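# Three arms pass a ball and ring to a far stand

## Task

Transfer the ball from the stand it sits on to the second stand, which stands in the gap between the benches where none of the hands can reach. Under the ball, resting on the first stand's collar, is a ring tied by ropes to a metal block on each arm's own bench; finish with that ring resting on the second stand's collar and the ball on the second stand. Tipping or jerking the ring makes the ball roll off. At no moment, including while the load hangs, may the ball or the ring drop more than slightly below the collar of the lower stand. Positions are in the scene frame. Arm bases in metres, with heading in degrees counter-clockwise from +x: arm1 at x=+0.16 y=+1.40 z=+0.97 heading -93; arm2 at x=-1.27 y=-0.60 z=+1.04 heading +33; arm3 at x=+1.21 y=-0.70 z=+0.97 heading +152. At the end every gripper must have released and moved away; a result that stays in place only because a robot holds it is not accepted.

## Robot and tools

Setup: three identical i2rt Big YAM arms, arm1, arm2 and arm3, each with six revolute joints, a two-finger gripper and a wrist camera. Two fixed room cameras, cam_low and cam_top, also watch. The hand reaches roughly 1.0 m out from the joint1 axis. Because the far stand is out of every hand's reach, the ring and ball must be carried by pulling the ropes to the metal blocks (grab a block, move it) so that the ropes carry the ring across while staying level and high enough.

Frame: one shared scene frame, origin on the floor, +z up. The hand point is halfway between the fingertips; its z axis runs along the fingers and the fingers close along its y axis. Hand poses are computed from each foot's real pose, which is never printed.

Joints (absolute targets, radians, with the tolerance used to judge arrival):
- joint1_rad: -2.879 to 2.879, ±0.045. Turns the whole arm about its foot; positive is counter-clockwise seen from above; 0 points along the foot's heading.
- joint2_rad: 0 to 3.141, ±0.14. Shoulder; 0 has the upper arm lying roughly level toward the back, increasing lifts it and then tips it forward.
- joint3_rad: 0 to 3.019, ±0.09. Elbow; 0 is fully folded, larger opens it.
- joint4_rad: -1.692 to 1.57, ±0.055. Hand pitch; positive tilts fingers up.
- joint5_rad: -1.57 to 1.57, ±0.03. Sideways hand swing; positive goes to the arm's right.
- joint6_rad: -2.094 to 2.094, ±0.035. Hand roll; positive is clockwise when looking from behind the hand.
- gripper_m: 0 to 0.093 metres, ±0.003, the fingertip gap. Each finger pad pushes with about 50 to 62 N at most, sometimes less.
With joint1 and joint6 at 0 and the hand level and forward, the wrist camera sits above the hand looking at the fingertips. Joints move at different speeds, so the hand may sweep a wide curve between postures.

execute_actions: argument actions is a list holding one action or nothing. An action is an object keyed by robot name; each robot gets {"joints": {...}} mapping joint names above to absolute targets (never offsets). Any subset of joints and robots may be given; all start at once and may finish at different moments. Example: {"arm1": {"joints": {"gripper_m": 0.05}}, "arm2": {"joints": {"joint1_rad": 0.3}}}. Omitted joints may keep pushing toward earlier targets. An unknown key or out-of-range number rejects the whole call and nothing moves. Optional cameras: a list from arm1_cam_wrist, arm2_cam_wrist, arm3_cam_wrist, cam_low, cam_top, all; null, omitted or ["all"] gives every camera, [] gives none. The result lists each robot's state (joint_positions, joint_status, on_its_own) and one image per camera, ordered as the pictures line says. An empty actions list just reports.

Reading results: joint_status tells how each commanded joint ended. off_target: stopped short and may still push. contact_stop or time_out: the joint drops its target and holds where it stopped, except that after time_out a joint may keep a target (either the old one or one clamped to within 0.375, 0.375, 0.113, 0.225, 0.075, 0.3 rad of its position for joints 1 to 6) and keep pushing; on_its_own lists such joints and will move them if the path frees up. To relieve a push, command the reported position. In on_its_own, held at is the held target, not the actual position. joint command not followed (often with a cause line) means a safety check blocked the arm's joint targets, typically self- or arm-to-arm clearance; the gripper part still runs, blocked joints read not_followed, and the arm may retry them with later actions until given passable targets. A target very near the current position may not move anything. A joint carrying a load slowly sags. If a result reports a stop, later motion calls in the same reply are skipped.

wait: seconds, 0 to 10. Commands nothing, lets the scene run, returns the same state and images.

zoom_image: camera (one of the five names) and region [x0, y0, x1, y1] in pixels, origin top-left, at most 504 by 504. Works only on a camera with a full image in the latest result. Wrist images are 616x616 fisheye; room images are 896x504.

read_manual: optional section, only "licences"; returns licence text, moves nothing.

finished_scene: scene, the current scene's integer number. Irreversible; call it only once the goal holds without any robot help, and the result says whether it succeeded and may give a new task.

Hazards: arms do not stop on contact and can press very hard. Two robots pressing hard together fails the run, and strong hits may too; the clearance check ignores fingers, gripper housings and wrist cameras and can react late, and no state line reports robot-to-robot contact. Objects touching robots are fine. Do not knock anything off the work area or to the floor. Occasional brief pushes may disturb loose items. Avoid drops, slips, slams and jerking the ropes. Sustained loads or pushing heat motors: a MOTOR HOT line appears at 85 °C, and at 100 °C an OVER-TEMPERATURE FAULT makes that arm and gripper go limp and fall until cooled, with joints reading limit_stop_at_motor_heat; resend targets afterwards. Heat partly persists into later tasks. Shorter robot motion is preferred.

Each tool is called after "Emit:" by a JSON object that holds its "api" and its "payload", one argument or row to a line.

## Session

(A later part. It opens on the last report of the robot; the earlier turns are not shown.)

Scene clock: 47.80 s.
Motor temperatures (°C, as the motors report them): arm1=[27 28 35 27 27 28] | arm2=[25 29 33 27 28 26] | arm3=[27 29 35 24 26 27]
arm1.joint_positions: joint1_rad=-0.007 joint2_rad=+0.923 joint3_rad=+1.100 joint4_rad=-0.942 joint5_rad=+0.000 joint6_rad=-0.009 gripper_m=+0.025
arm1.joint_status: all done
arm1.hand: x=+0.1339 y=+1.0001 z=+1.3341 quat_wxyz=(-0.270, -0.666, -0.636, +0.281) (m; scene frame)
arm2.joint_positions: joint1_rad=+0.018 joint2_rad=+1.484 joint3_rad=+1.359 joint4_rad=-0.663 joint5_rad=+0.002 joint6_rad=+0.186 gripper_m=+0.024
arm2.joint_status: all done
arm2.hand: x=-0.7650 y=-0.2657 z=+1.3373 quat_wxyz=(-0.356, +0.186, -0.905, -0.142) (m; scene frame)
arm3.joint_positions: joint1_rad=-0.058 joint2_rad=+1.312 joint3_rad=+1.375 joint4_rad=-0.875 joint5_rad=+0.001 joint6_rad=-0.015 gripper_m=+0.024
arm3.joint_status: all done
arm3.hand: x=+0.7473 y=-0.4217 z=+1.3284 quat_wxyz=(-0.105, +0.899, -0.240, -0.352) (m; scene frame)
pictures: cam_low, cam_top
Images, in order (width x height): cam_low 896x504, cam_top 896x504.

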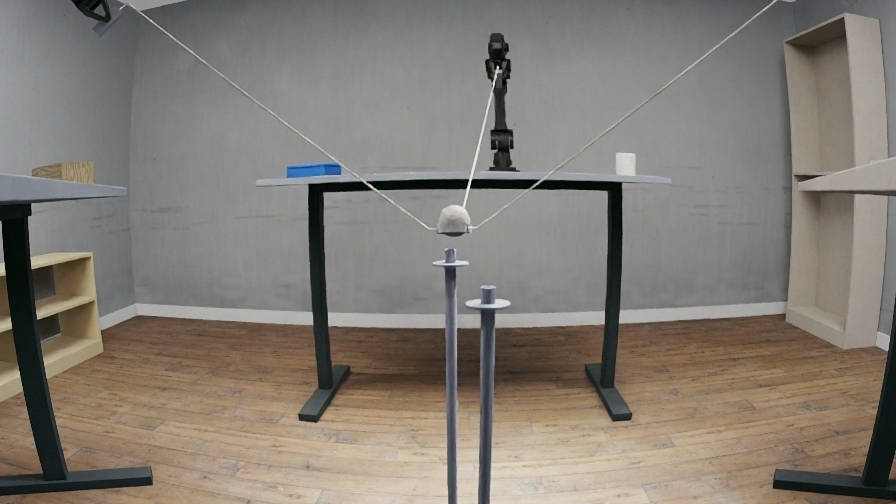

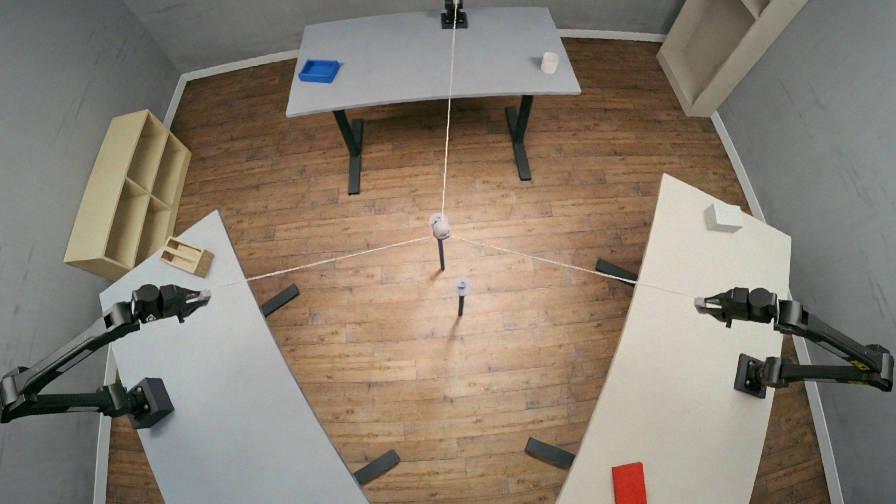

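Emit:
{"api": "wait", "payload": {
  "seconds": 3
}}

Emit:
{"api": "execute_actions", "payload": {
  "actions": [
    {"arm1":{"joints":{"joint1_rad":0.038,"joint2_rad":1.0,"joint3_rad":1.22,"joint4_rad":-0.89}},"arm2":{"joints":{"joint1_rad":-0.045,"joint2_rad":1.44,"joint3_rad":1.32}},"arm3":{"joints":{"joint1_rad":-0.005,"joint2_rad":1.22,"joint3_rad":1.312,"joint4_rad":-0.892}}}
  ],
  "cameras": ["cam_low"]
}}

Scene clock: 51.90 s.
Motor temperatures (°C, as the motors report them): arm1=[27 28 35 27 27 28] | arm2=[25 29 33 27 28 26] | arm3=[27 29 35 24 26 27]
arm1.joint_positions: joint1_rad=-0.007 joint2_rad=+0.923 joint3_rad=+1.100 joint4_rad=-0.942 joint5_rad=+0.000 joint6_rad=-0.009 gripper_m=+0.025
arm1.joint_status: all done
arm1.hand: x=+0.1339 y=+1.0001 z=+1.3341 quat_wxyz=(-0.270, -0.666, -0.636, +0.281) (m; scene frame)
arm2.joint_positions: joint1_rad=+0.018 joint2_rad=+1.484 joint3_rad=+1.359 joint4_rad=-0.663 joint5_rad=+0.002 joint6_rad=+0.186 gripper_m=+0.024
arm2.joint_status: all done
arm2.hand: x=-0.7650 y=-0.2657 z=+1.3373 quat_wxyz=(-0.356, +0.186, -0.905, -0.142) (m; scene frame)
arm3.joint_positions: joint1_rad=-0.058 joint2_rad=+1.312 joint3_rad=+1.375 joint4_rad=-0.875 joint5_rad=+0.001 joint6_rad=-0.015 gripper_m=+0.024
arm3.joint_status: all done
arm3.hand: x=+0.7473 y=-0.4217 z=+1.3284 quat_wxyz=(-0.105, +0.899, -0.240, -0.352) (m; scene frame)
wait: 3.00 s; at rest from the start
pictures: arm1_cam_wrist, arm2_cam_wrist, arm3_cam_wrist, cam_low, cam_top
Images, in order (width x height): arm1_cam_wrist 616x616, arm2_cam_wrist 616x616, arm3_cam_wrist 616x616, cam_low 896x504, cam_top 896x504.

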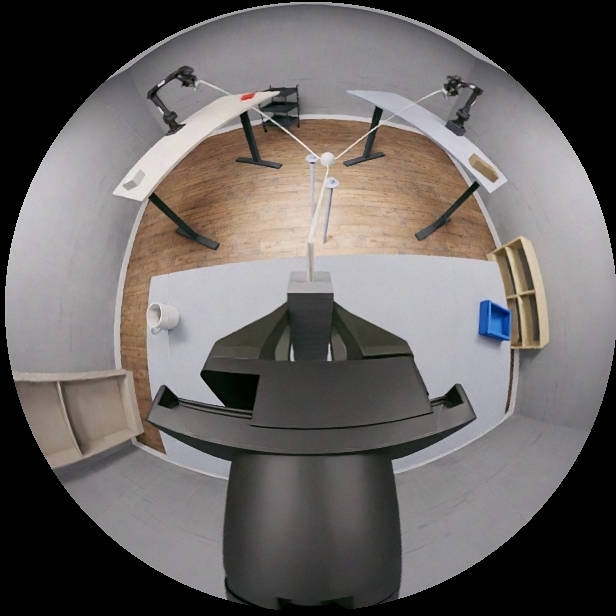

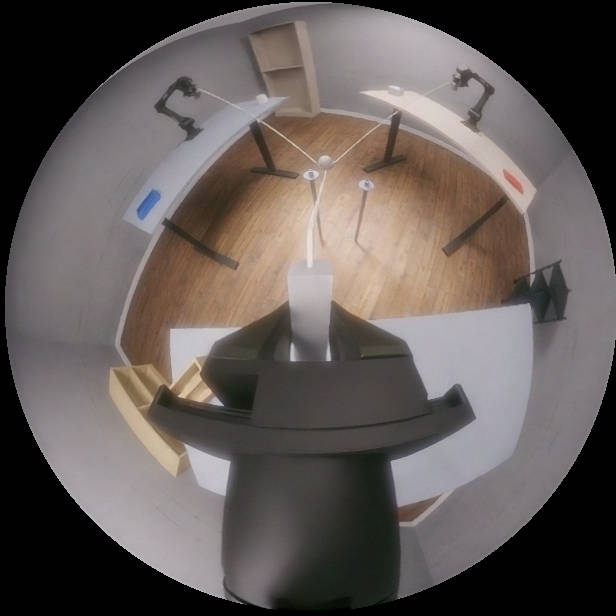

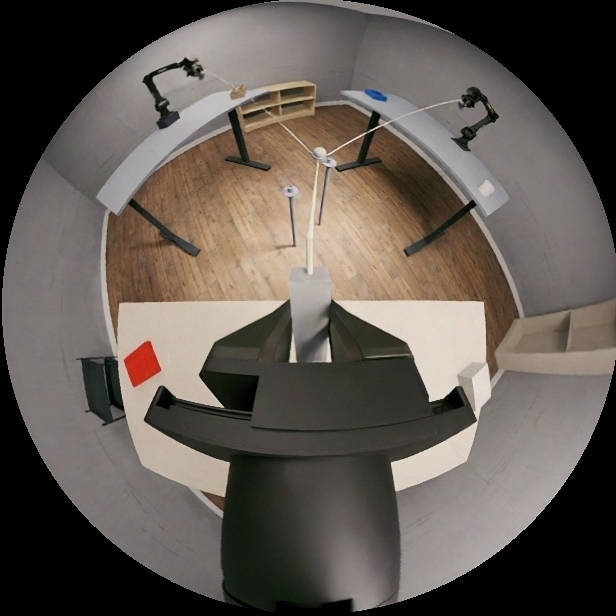

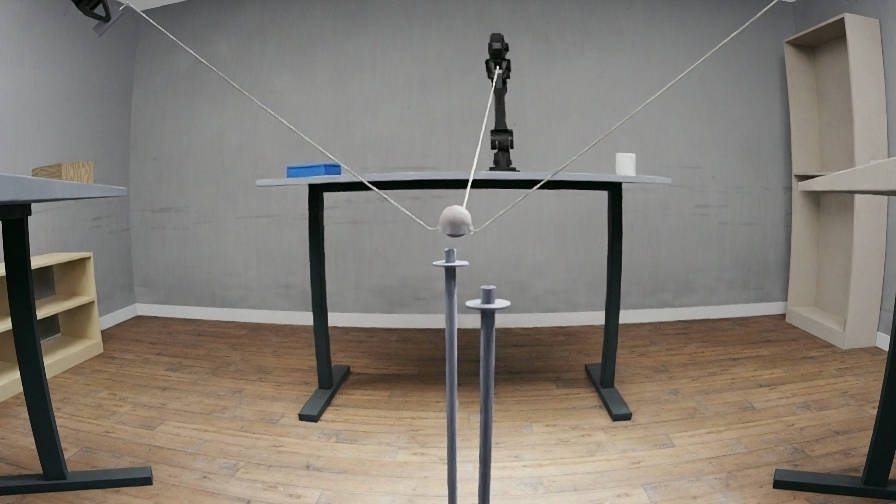

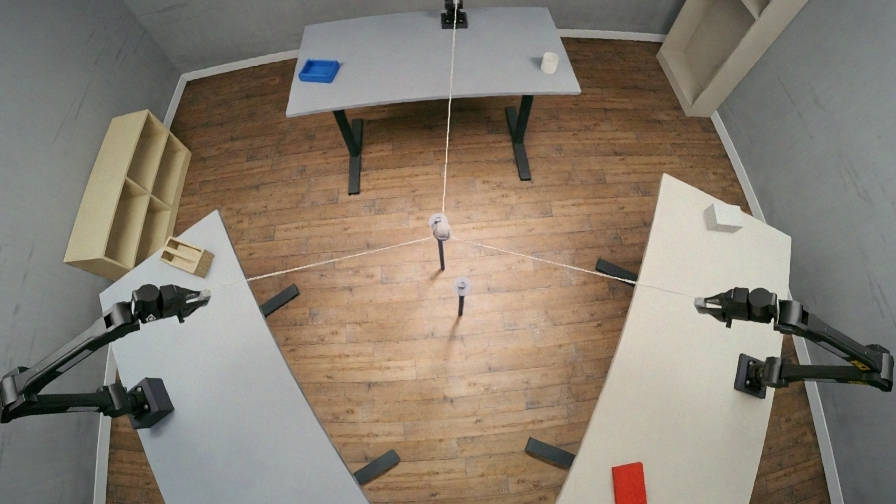

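Scene clock: 52.83 s.
Motor temperatures (°C, as the motors report them): arm1=[27 28 35 27 27 28] | arm2=[25 29 33 27 28 26] | arm3=[27 29 35 24 26 27]
arm1.joint_positions: joint1_rad=+0.025 joint2_rad=+1.023 joint3_rad=+1.148 joint4_rad=-0.905 joint5_rad=+0.000 joint6_rad=-0.008 gripper_m=+0.025
arm1.joint_status: all done
arm1.hand: x=+0.1462 y=+0.9643 z=+1.3271 quat_wxyz=(-0.270, -0.658, -0.649, +0.272) (m; scene frame)
arm2.joint_positions: joint1_rad=-0.052 joint2_rad=+1.468 joint3_rad=+1.323 joint4_rad=-0.663 joint5_rad=+0.001 joint6_rad=+0.186 gripper_m=+0.024
arm2.joint_status: all done
arm2.hand: x=-0.7518 y=-0.3074 z=+1.3270 quat_wxyz=(-0.352, +0.155, -0.914, -0.127) (m; scene frame)
arm3.joint_positions: joint1_rad=-0.003 joint2_rad=+1.237 joint3_rad=+1.299 joint4_rad=-0.887 joint5_rad=+0.001 joint6_rad=-0.015 gripper_m=+0.024
arm3.joint_status: all done
arm3.hand: x=+0.7601 y=-0.4618 z=+1.3219 quat_wxyz=(-0.093, +0.907, -0.216, -0.348) (m; scene frame)
pictures: cam_low
Images, in order (width x height): cam_low 896x504.

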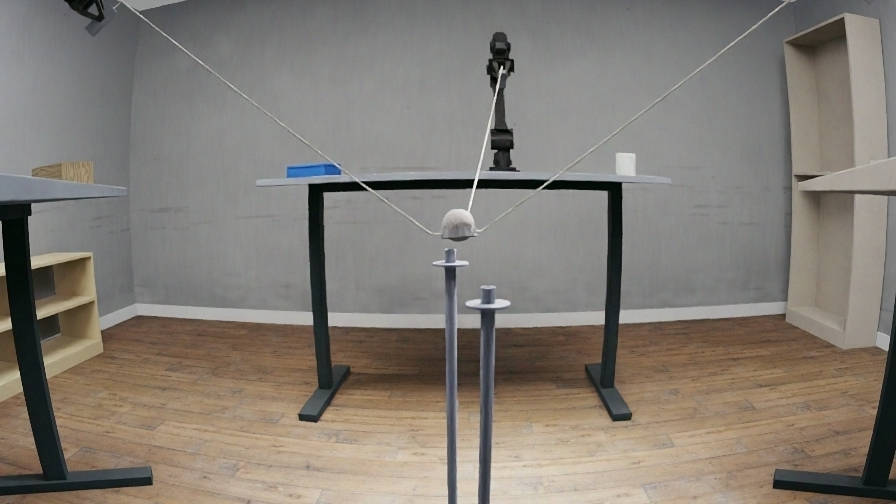

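Gentle. Uniform sinking is fine. Continue (t2).

Emit:
{"api": "execute_actions", "payload": {
  "actions": [
    {"arm1":{"joints":{"joint1_rad":0.068,"joint2_rad":1.1,"joint3_rad":1.285,"joint4_rad":-0.85}},"arm2":{"joints":{"joint1_rad":-0.105,"joint2_rad":1.42,"joint3_rad":1.295}},"arm3":{"joints":{"joint1_rad":0.05,"joint2_rad":1.145,"joint3_rad":1.255,"joint4_rad":-0.903}}}
  ],
  "cameras": ["cam_low"]
}}

Scene clock: 54.70 s.
Motor temperatures (°C, as the motors report them): arm1=[27 28 36 27 27 28] | arm2=[25 29 32 27 28 26] | arm3=[27 29 35 24 26 27]
arm1.joint_positions: joint1_rad=+0.055 joint2_rad=+1.120 joint3_rad=+1.217 joint4_rad=-0.864 joint5_rad=+0.000 joint6_rad=-0.008 gripper_m=+0.025
arm1.joint_status: all done
arm1.hand: x=+0.1596 y=+0.9251 z=+1.3305 quat_wxyz=(-0.279, -0.646, -0.656, +0.272) (m; scene frame)
arm2.joint_positions: joint1_rad=-0.109 joint2_rad=+1.444 joint3_rad=+1.299 joint4_rad=-0.663 joint5_rad=+0.000 joint6_rad=+0.186 gripper_m=+0.024
arm2.joint_status: all done
arm2.hand: x=-0.7439 y=-0.3414 z=+1.3277 quat_wxyz=(-0.355, +0.129, -0.918, -0.118) (m; scene frame)
arm3.joint_positions: joint1_rad=+0.051 joint2_rad=+1.160 joint3_rad=+1.244 joint4_rad=-0.897 joint5_rad=+0.001 joint6_rad=-0.015 gripper_m=+0.024
arm3.joint_status: all done
arm3.hand: x=+0.7730 y=-0.4980 z=+1.3264 quat_wxyz=(-0.085, +0.911, -0.192, -0.355) (m; scene frame)
pictures: cam_low
Images, in order (width x height): cam_low 896x504.

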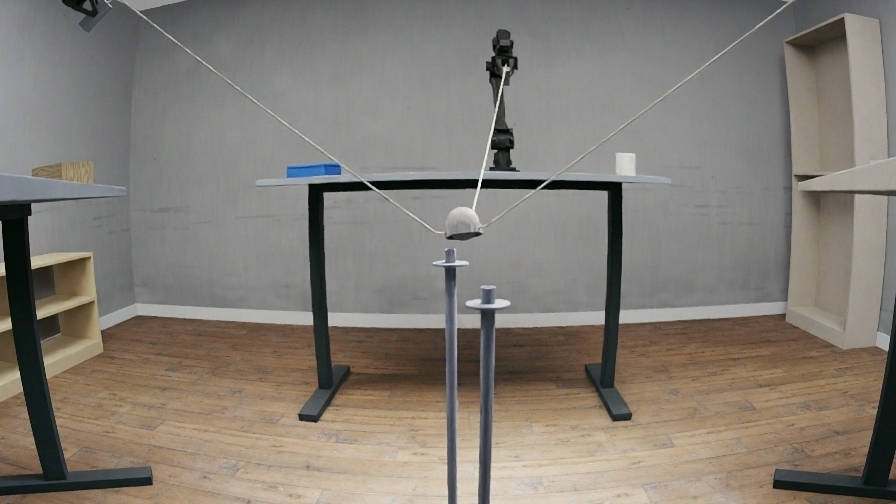

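Emit:
{"api": "execute_actions", "payload": {
  "actions": [],
  "cameras": ["cam_low"]
}}

Emit:
{"api": "execute_actions", "payload": {
  "actions": [
    {"arm1":{"joints":{"joint1_rad":0.09,"joint2_rad":1.2,"joint3_rad":1.368,"joint4_rad":-0.83}},"arm2":{"joints":{"joint1_rad":-0.174,"joint2_rad":1.41,"joint3_rad":1.285,"joint6_rad":0.06}},"arm3":{"joints":{"joint1_rad":0.117,"joint2_rad":1.078,"joint3_rad":1.21,"joint4_rad":-0.922,"joint6_rad":0.1}}}
  ],
  "cameras": ["cam_low"]
}}

Scene clock: 56.00 s.
Motor temperatures (°C, as the motors report them): arm1=[27 28 36 27 27 28] | arm2=[25 29 32 27 28 26] | arm3=[27 29 35 24 26 27]
arm1.joint_positions: joint1_rad=+0.055 joint2_rad=+1.120 joint3_rad=+1.217 joint4_rad=-0.864 joint5_rad=+0.000 joint6_rad=-0.008 gripper_m=+0.025
arm1.joint_status: all done
arm1.hand: x=+0.1596 y=+0.9251 z=+1.3305 quat_wxyz=(-0.279, -0.646, -0.656, +0.272) (m; scene frame)
arm2.joint_positions: joint1_rad=-0.109 joint2_rad=+1.444 joint3_rad=+1.299 joint4_rad=-0.663 joint5_rad=+0.000 joint6_rad=+0.186 gripper_m=+0.024
arm2.joint_status: all done
arm2.hand: x=-0.7439 y=-0.3414 z=+1.3277 quat_wxyz=(-0.355, +0.129, -0.918, -0.118) (m; scene frame)
arm3.joint_positions: joint1_rad=+0.051 joint2_rad=+1.160 joint3_rad=+1.244 joint4_rad=-0.897 joint5_rad=+0.001 joint6_rad=-0.015 gripper_m=+0.024
arm3.joint_status: all done
arm3.hand: x=+0.7730 y=-0.4980 z=+1.3264 quat_wxyz=(-0.085, +0.911, -0.192, -0.355) (m; scene frame)
pictures: cam_low
Images, in order (width x height): cam_low 896x504.

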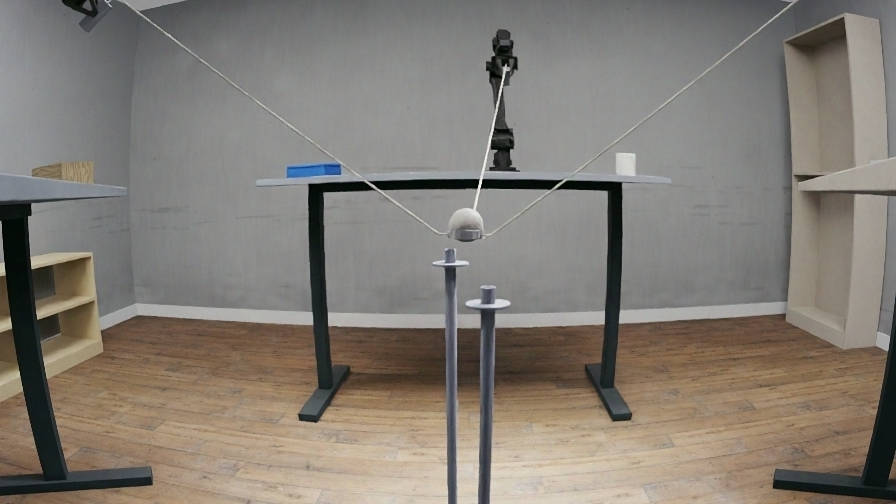

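Scene clock: 57.07 s.
Motor temperatures (°C, as the motors report them): arm1=[27 28 36 27 27 28] | arm2=[25 29 32 27 28 26] | arm3=[27 29 35 24 26 27]
arm1.joint_positions: joint1_rad=+0.076 joint2_rad=+1.220 joint3_rad=+1.297 joint4_rad=-0.844 joint5_rad=+0.000 joint6_rad=-0.008 gripper_m=+0.025
arm1.joint_status: all done
arm1.hand: x=+0.1706 y=+0.8874 z=+1.3318 quat_wxyz=(-0.282, -0.639, -0.663, +0.269) (m; scene frame)
arm2.joint_positions: joint1_rad=-0.180 joint2_rad=+1.437 joint3_rad=+1.291 joint4_rad=-0.663 joint5_rad=+0.000 joint6_rad=+0.076 gripper_m=+0.024
arm2.joint_status: all done
arm2.hand: x=-0.7296 y=-0.3804 z=+1.3275 quat_wxyz=(-0.364, +0.147, -0.916, -0.085) (m; scene frame)
arm3.joint_positions: joint1_rad=+0.118 joint2_rad=+1.095 joint3_rad=+1.199 joint4_rad=-0.916 joint5_rad=+0.001 joint6_rad=+0.085 gripper_m=+0.024
arm3.joint_status: all done
arm3.hand: x=+0.7833 y=-0.5366 z=+1.3280 quat_wxyz=(-0.054, +0.907, -0.207, -0.362) (m; scene frame)
pictures: cam_low
Images, in order (width x height): cam_low 896x504.

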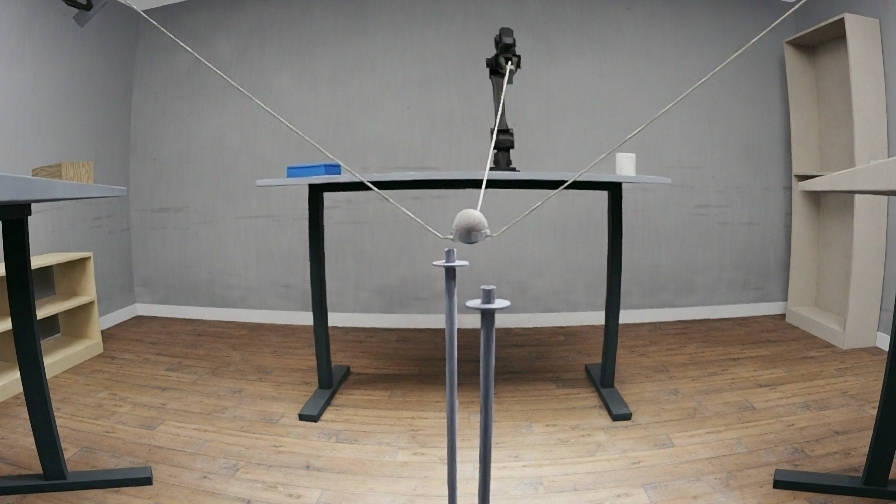

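Emit:
{"api": "execute_actions", "payload": {
  "actions": [
    {"arm1":{"joints":{"joint1_rad":0.111,"joint2_rad":1.302,"joint3_rad":1.452,"joint4_rad":-0.815}},"arm2":{"joints":{"joint1_rad":-0.243,"joint2_rad":1.40,"joint3_rad":1.275,"joint6_rad":-0.03}},"arm3":{"joints":{"joint1_rad":0.188,"joint2_rad":1.013,"joint3_rad":1.165,"joint4_rad":-0.942,"joint6_rad":0.2}}}
  ],
  "cameras": ["cam_low"]
}}

Scene clock: 59.10 s.
Motor temperatures (°C, as the motors report them): arm1=[27 29 36 27 27 28] | arm2=[25 29 32 27 28 26] | arm3=[27 29 35 24 26 27]
arm1.joint_positions: joint1_rad=+0.097 joint2_rad=+1.323 joint3_rad=+1.383 joint4_rad=-0.828 joint5_rad=+0.000 joint6_rad=-0.008 gripper_m=+0.025
arm1.joint_status: all done
arm1.hand: x=+0.1837 y=+0.8484 z=+1.3293 quat_wxyz=(-0.284, -0.633, -0.670, +0.265) (m; scene frame)
arm2.joint_positions: joint1_rad=-0.248 joint2_rad=+1.428 joint3_rad=+1.281 joint4_rad=-0.663 joint5_rad=-0.001 joint6_rad=-0.014 gripper_m=+0.024
arm2.joint_status: all done
arm2.hand: x=-0.7192 y=-0.4187 z=+1.3271 quat_wxyz=(-0.369, +0.157, -0.914, -0.057) (m; scene frame)
arm3.joint_positions: joint1_rad=+0.188 joint2_rad=+1.028 joint3_rad=+1.153 joint4_rad=-0.936 joint5_rad=+0.001 joint6_rad=+0.186 gripper_m=+0.024
arm3.joint_status: all done
arm3.hand: x=+0.7970 y=-0.5745 z=+1.3281 quat_wxyz=(-0.023, +0.904, -0.220, -0.366) (m; scene frame)
pictures: cam_low
Images, in order (width x height): cam_low 896x504.

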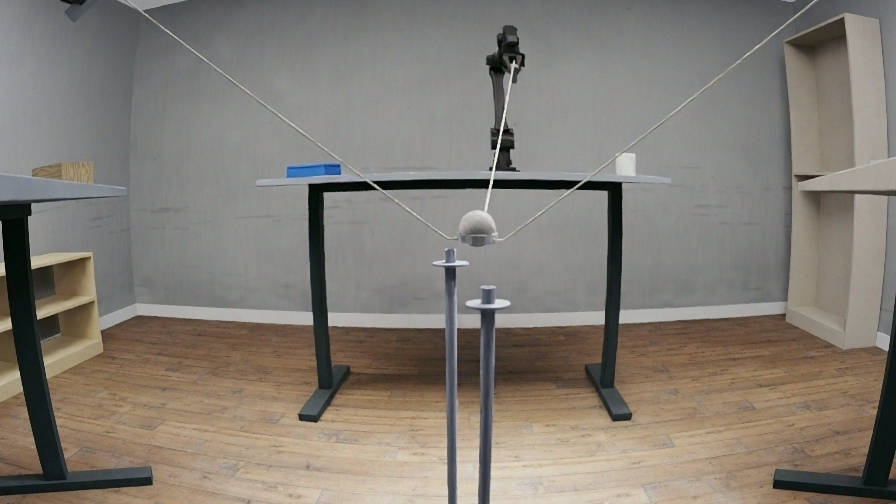

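Emit:
{"api": "execute_actions", "payload": {
  "actions": [
    {"arm1":{"joints":{"joint1_rad":0.127,"joint2_rad":1.403,"joint3_rad":1.555}},"arm2":{"joints":{"joint1_rad":-0.312,"joint6_rad":-0.12}},"arm3":{"joints":{"joint1_rad":0.272,"joint2_rad":0.956,"joint3_rad":1.132,"joint4_rad":-0.964,"joint6_rad":0.3}}}
  ],
  "cameras": ["cam_low","cam_top"]
}}

Scene clock: 60.90 s.
Motor temperatures (°C, as the motors report them): arm1=[27 29 36 27 27 28] | arm2=[25 29 32 27 28 26] | arm3=[27 29 35 24 26 27]
arm1.joint_positions: joint1_rad=+0.111 joint2_rad=+1.421 joint3_rad=+1.482 joint4_rad=-0.827 joint5_rad=+0.000 joint6_rad=-0.008 gripper_m=+0.025
arm1.joint_status: all done
arm1.hand: x=+0.1940 y=+0.8109 z=+1.3315 quat_wxyz=(-0.287, -0.628, -0.674, +0.265) (m; scene frame)
arm2.joint_positions: joint1_rad=-0.316 joint2_rad=+1.427 joint3_rad=+1.281 joint4_rad=-0.663 joint5_rad=-0.001 joint6_rad=-0.105 gripper_m=+0.024
arm2.joint_status: all done
arm2.hand: x=-0.7079 y=-0.4570 z=+1.3276 quat_wxyz=(-0.373, +0.167, -0.912, -0.027) (m; scene frame)
arm3.joint_positions: joint1_rad=+0.272 joint2_rad=+0.973 joint3_rad=+1.121 joint4_rad=-0.957 joint5_rad=+0.001 joint6_rad=+0.286 gripper_m=+0.024
arm3.joint_status: all done
arm3.hand: x=+0.8077 y=-0.6138 z=+1.3289 quat_wxyz=(+0.011, +0.902, -0.228, -0.367) (m; scene frame)
pictures: cam_low, cam_top
Images, in order (width x height): cam_low 896x504, cam_top 896x504.

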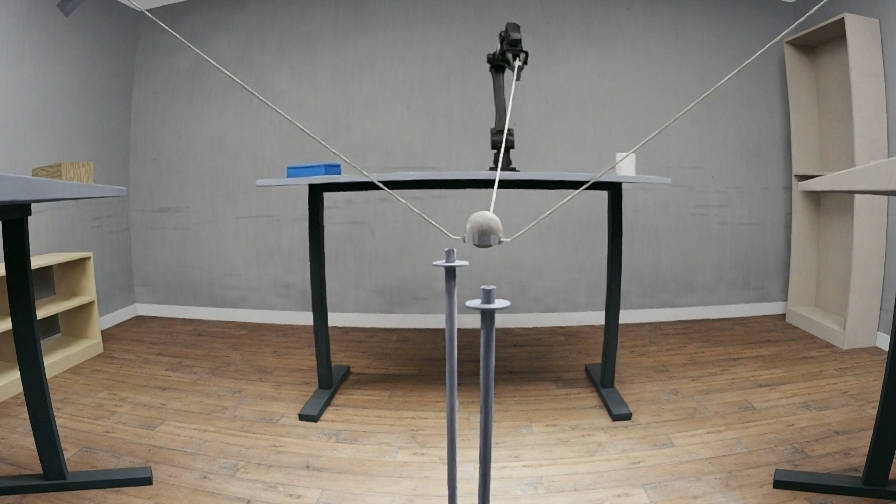

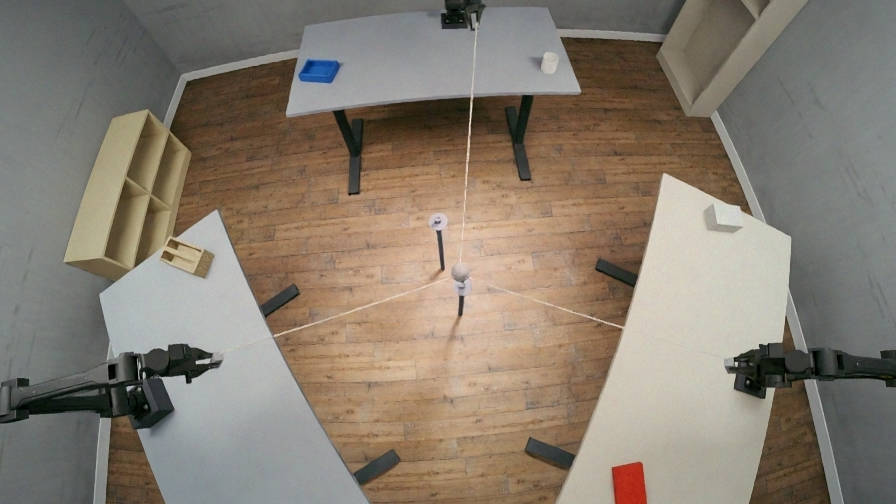

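Emit:
{"api": "execute_actions", "payload": {
  "actions": [
    {"arm1":{"joints":{"joint1_rad":0.137,"joint2_rad":1.507,"joint3_rad":1.596}},"arm2":{"joints":{"joint1_rad":-0.364,"joint2_rad":1.46,"joint3_rad":1.248}},"arm3":{"joints":{"joint1_rad":0.34,"joint2_rad":0.94,"joint3_rad":1.055,"joint4_rad":-0.98}}}
  ],
  "cameras": []
}}

Emit:
{"api": "wait", "payload": {
  "seconds": 2
}}

Emit:
{"api": "zoom_image", "payload": {
  "camera": "cam_low",
  "region": [400, 200, 590, 340]
}}

Scene clock: 64.77 s.
Motor temperatures (°C, as the motors report them): arm1=[27 29 37 27 27 28] | arm2=[25 29 32 27 28 26] | arm3=[27 28 35 24 26 27]
arm1.joint_positions: joint1_rad=+0.120 joint2_rad=+1.536 joint3_rad=+1.532 joint4_rad=-0.827 joint5_rad=+0.000 joint6_rad=-0.008 gripper_m=+0.025
arm1.joint_status: all done
arm1.hand: x=+0.2018 y=+0.7783 z=+1.2914 quat_wxyz=(-0.266, -0.633, -0.685, +0.243) (m; scene frame)
arm2.joint_positions: joint1_rad=-0.364 joint2_rad=+1.475 joint3_rad=+1.249 joint4_rad=-0.663 joint5_rad=-0.001 joint6_rad=-0.106 gripper_m=+0.024
arm2.joint_status: all done
arm2.hand: x=-0.7033 y=-0.4843 z=+1.2838 quat_wxyz=(-0.336, +0.148, -0.930, -0.017) (m; scene frame)
arm3.joint_positions: joint1_rad=+0.338 joint2_rad=+0.957 joint3_rad=+1.042 joint4_rad=-0.974 joint5_rad=+0.001 joint6_rad=+0.286 gripper_m=+0.024
arm3.joint_status: all done
arm3.hand: x=+0.8207 y=-0.6429 z=+1.2897 quat_wxyz=(+0.021, +0.922, -0.202, -0.329) (m; scene frame)
pictures: none
No camera images: the call's "cameras" was empty. Leave "cameras" out to get every camera's image.

Scene clock: 66.77 s.
Motor temperatures (°C, as the motors report them): arm1=[27 29 37 27 27 28] | arm2=[25 29 32 27 28 26] | arm3=[27 28 35 24 26 27]
arm1.joint_positions: joint1_rad=+0.120 joint2_rad=+1.536 joint3_rad=+1.532 joint4_rad=-0.827 joint5_rad=+0.000 joint6_rad=-0.008 gripper_m=+0.025
arm1.joint_status: all done
arm1.hand: x=+0.2018 y=+0.7783 z=+1.2914 quat_wxyz=(-0.266, -0.633, -0.685, +0.243) (m; scene frame)
arm2.joint_positions: joint1_rad=-0.364 joint2_rad=+1.475 joint3_rad=+1.249 joint4_rad=-0.663 joint5_rad=-0.001 joint6_rad=-0.106 gripper_m=+0.024
arm2.joint_status: all done
arm2.hand: x=-0.7033 y=-0.4843 z=+1.2838 quat_wxyz=(-0.336, +0.148, -0.930, -0.017) (m; scene frame)
arm3.joint_positions: joint1_rad=+0.338 joint2_rad=+0.957 joint3_rad=+1.042 joint4_rad=-0.974 joint5_rad=+0.001 joint6_rad=+0.286 gripper_m=+0.024
arm3.joint_status: all done
arm3.hand: x=+0.8207 y=-0.6429 z=+1.2897 quat_wxyz=(+0.021, +0.922, -0.202, -0.329) (m; scene frame)
wait: 2.00 s; at rest by 0.27 s
pictures: arm1_cam_wrist, arm2_cam_wrist, arm3_cam_wrist, cam_low, cam_top
Images, in order (width x height): arm1_cam_wrist 616x616, arm2_cam_wrist 616x616, arm3_cam_wrist 616x616, cam_low 896x504, cam_top 896x504.

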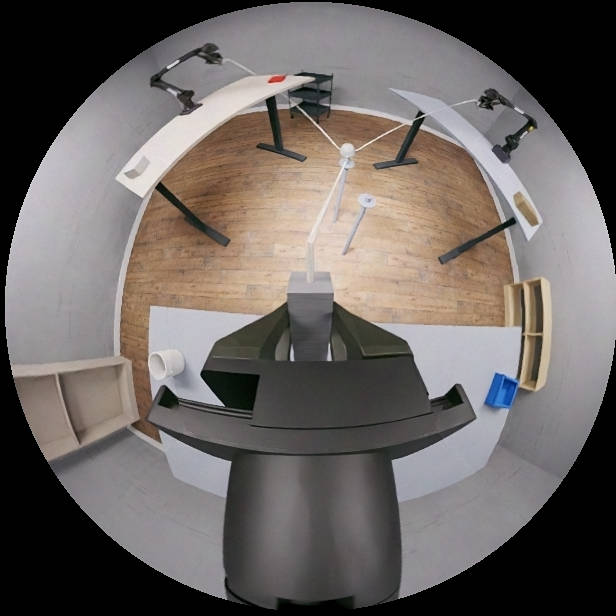

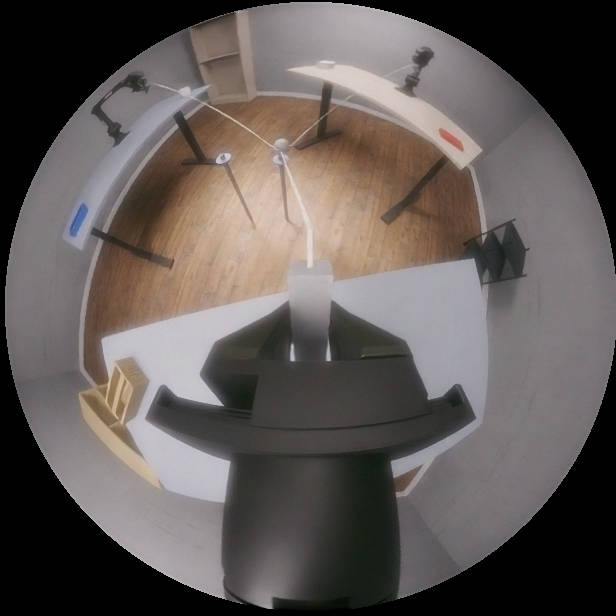

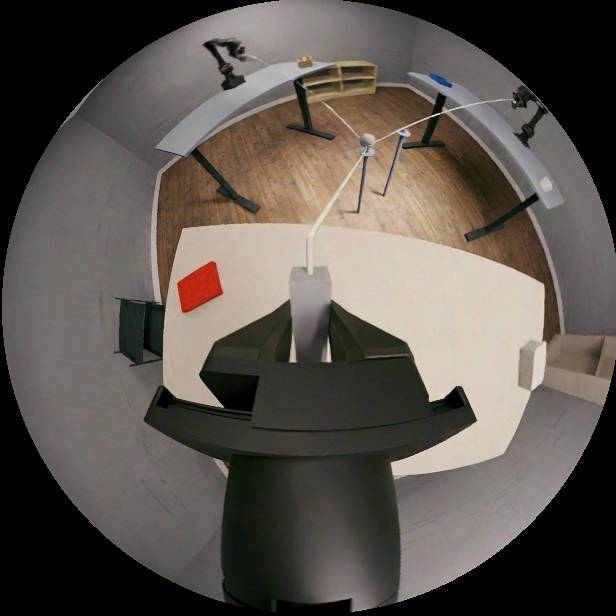

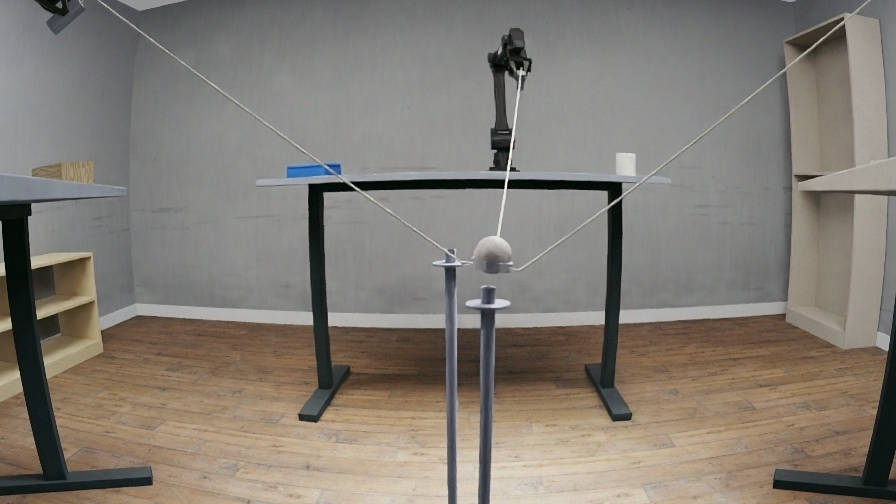

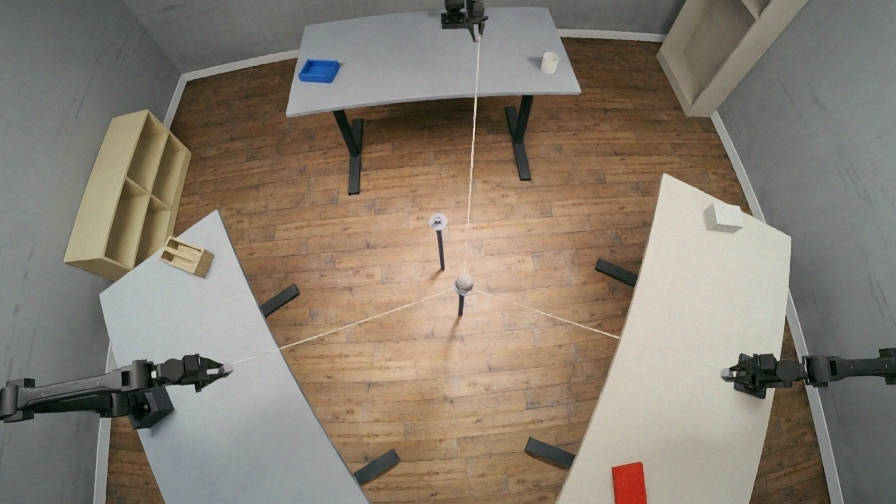

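Region (400, 200, 590, 340) of cam_low's 896x504 image, scaled by 2.653, with more detail than that image has; it fills the top 371 rows of this view, and the rest is white.

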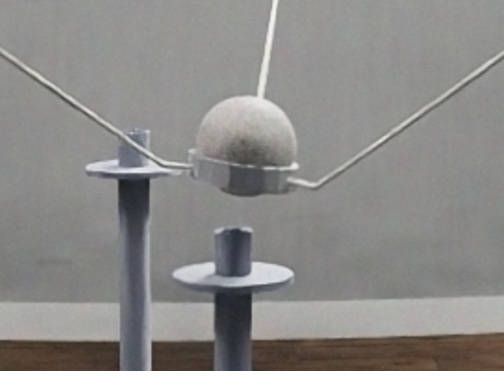

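Emit:
{"api": "execute_actions", "payload": {
  "actions": [
    {"arm1":{"joints":{"joint4_rad":-0.875}},"arm3":{"joints":{"joint1_rad":0.295,"joint4_rad":-0.9}}}
  ],
  "cameras": []
}}

Emit:
{"api": "wait", "payload": {
  "seconds": 2
}}

Emit:
{"api": "zoom_image", "payload": {
  "camera": "cam_low",
  "region": [400, 200, 590, 340]
}}

Emit:
{"api": "zoom_image", "payload": {
  "camera": "arm2_cam_wrist",
  "region": [230, 120, 330, 220]
}}

Emit:
{"api": "zoom_image", "payload": {
  "camera": "arm3_cam_wrist",
  "region": [310, 120, 410, 220]
}}

Scene clock: 70.57 s.
Motor temperatures (°C, as the motors report them): arm1=[27 29 37 27 27 28] | arm2=[25 29 32 27 28 26] | arm3=[27 28 35 24 26 27]
arm1.joint_positions: joint1_rad=+0.120 joint2_rad=+1.536 joint3_rad=+1.532 joint4_rad=-0.871 joint5_rad=+0.000 joint6_rad=-0.008 gripper_m=+0.025
arm1.joint_status: all done
arm1.hand: x=+0.2012 y=+0.7864 z=+1.2843 quat_wxyz=(-0.251, -0.638, -0.691, +0.228) (m; scene frame)
arm2.joint_positions: joint1_rad=-0.364 joint2_rad=+1.475 joint3_rad=+1.249 joint4_rad=-0.663 joint5_rad=-0.001 joint6_rad=-0.106 gripper_m=+0.024
arm2.joint_status: not commanded
arm2.hand: x=-0.7033 y=-0.4843 z=+1.2838 quat_wxyz=(-0.336, +0.148, -0.930, -0.017) (m; scene frame)
arm3.joint_positions: joint1_rad=+0.294 joint2_rad=+0.957 joint3_rad=+1.042 joint4_rad=-0.925 joint5_rad=+0.001 joint6_rad=+0.286 gripper_m=+0.024
arm3.joint_status: all done
arm3.hand: x=+0.8147 y=-0.6240 z=+1.2974 quat_wxyz=(+0.014, +0.910, -0.220, -0.352) (m; scene frame)
pictures: none
No camera images: the call's "cameras" was empty. Leave "cameras" out to get every camera's image.

Scene clock: 72.57 s.
Motor temperatures (°C, as the motors report them): arm1=[27 29 37 27 27 28] | arm2=[25 29 32 27 28 26] | arm3=[27 28 35 24 26 27]
arm1.joint_positions: joint1_rad=+0.120 joint2_rad=+1.536 joint3_rad=+1.532 joint4_rad=-0.871 joint5_rad=+0.000 joint6_rad=-0.008 gripper_m=+0.025
arm1.joint_status: all done
arm1.hand: x=+0.2012 y=+0.7864 z=+1.2843 quat_wxyz=(-0.251, -0.638, -0.691, +0.228) (m; scene frame)
arm2.joint_positions: joint1_rad=-0.364 joint2_rad=+1.475 joint3_rad=+1.249 joint4_rad=-0.663 joint5_rad=-0.001 joint6_rad=-0.106 gripper_m=+0.024
arm2.joint_status: not commanded
arm2.hand: x=-0.7033 y=-0.4843 z=+1.2838 quat_wxyz=(-0.336, +0.148, -0.930, -0.017) (m; scene frame)
arm3.joint_positions: joint1_rad=+0.294 joint2_rad=+0.957 joint3_rad=+1.042 joint4_rad=-0.925 joint5_rad=+0.001 joint6_rad=+0.286 gripper_m=+0.024
arm3.joint_status: all done
arm3.hand: x=+0.8147 y=-0.6240 z=+1.2974 quat_wxyz=(+0.014, +0.910, -0.220, -0.352) (m; scene frame)
wait: 2.00 s; at rest by 0.27 s
pictures: arm1_cam_wrist, arm2_cam_wrist, arm3_cam_wrist, cam_low, cam_top
Images, in order (width x height): arm1_cam_wrist 616x616, arm2_cam_wrist 616x616, arm3_cam_wrist 616x616, cam_low 896x504, cam_top 896x504.

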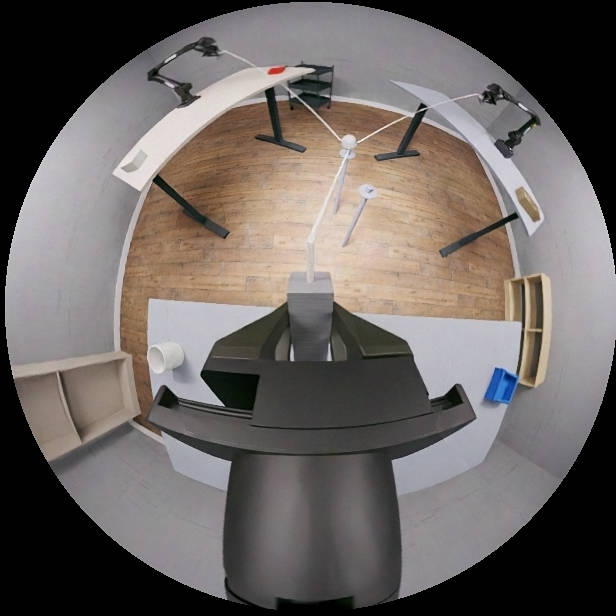

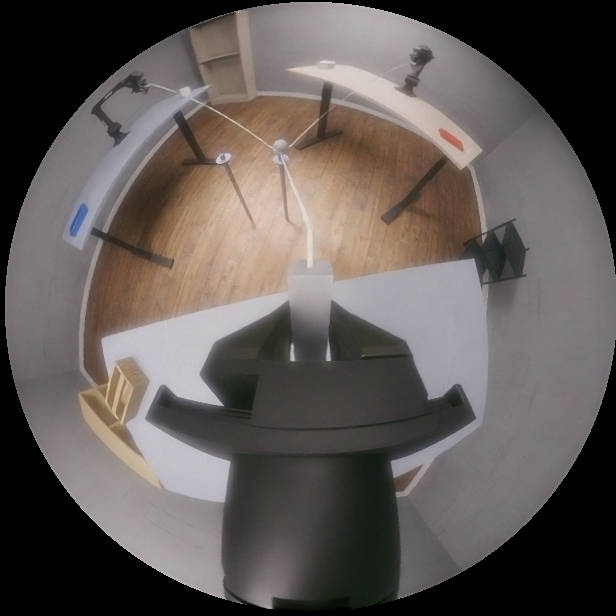

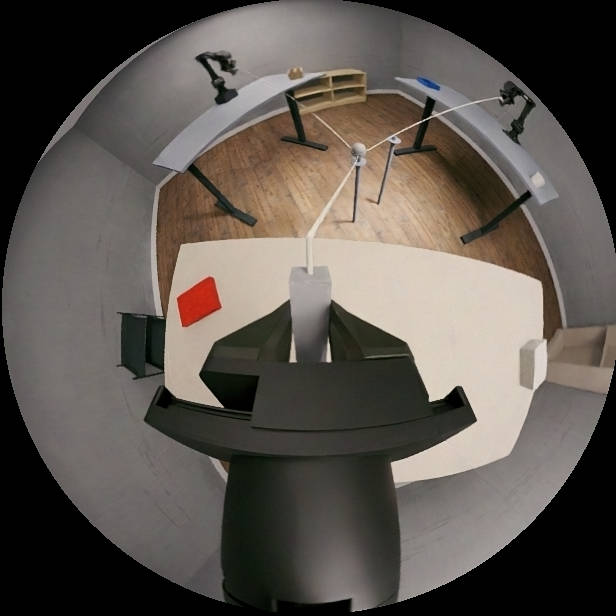

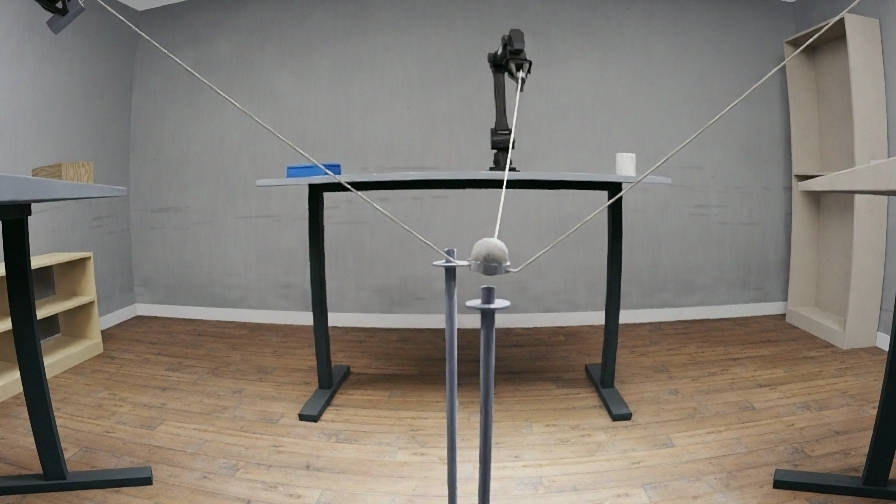

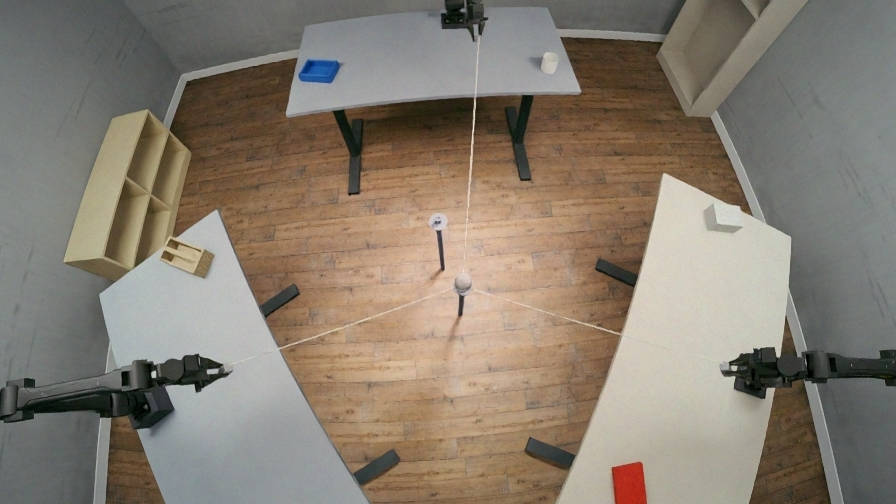

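Region (400, 200, 590, 340) of cam_low's 896x504 image, scaled by 2.653, with more detail than that image has; it fills the top 371 rows of this view, and the rest is white.

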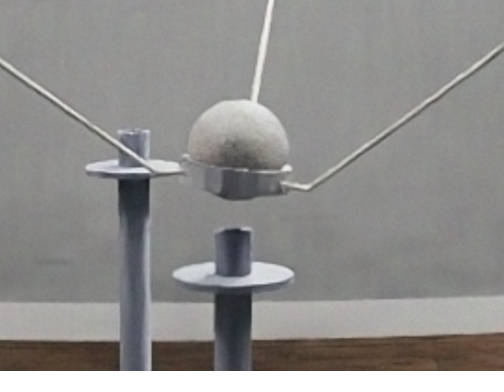

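Region (230, 120, 330, 220) of arm2_cam_wrist's 616x616 image, scaled by 5.040, with more detail than that image has.

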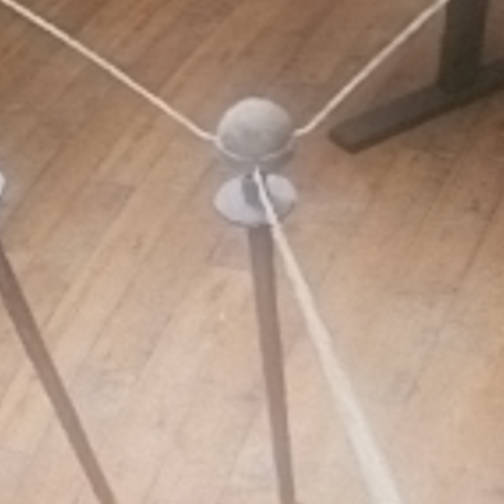

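Region (310, 120, 410, 220) of arm3_cam_wrist's 616x616 image, scaled by 5.040, with more detail than that image has.

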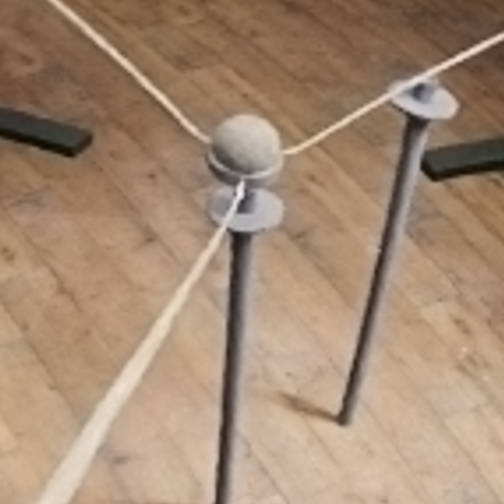

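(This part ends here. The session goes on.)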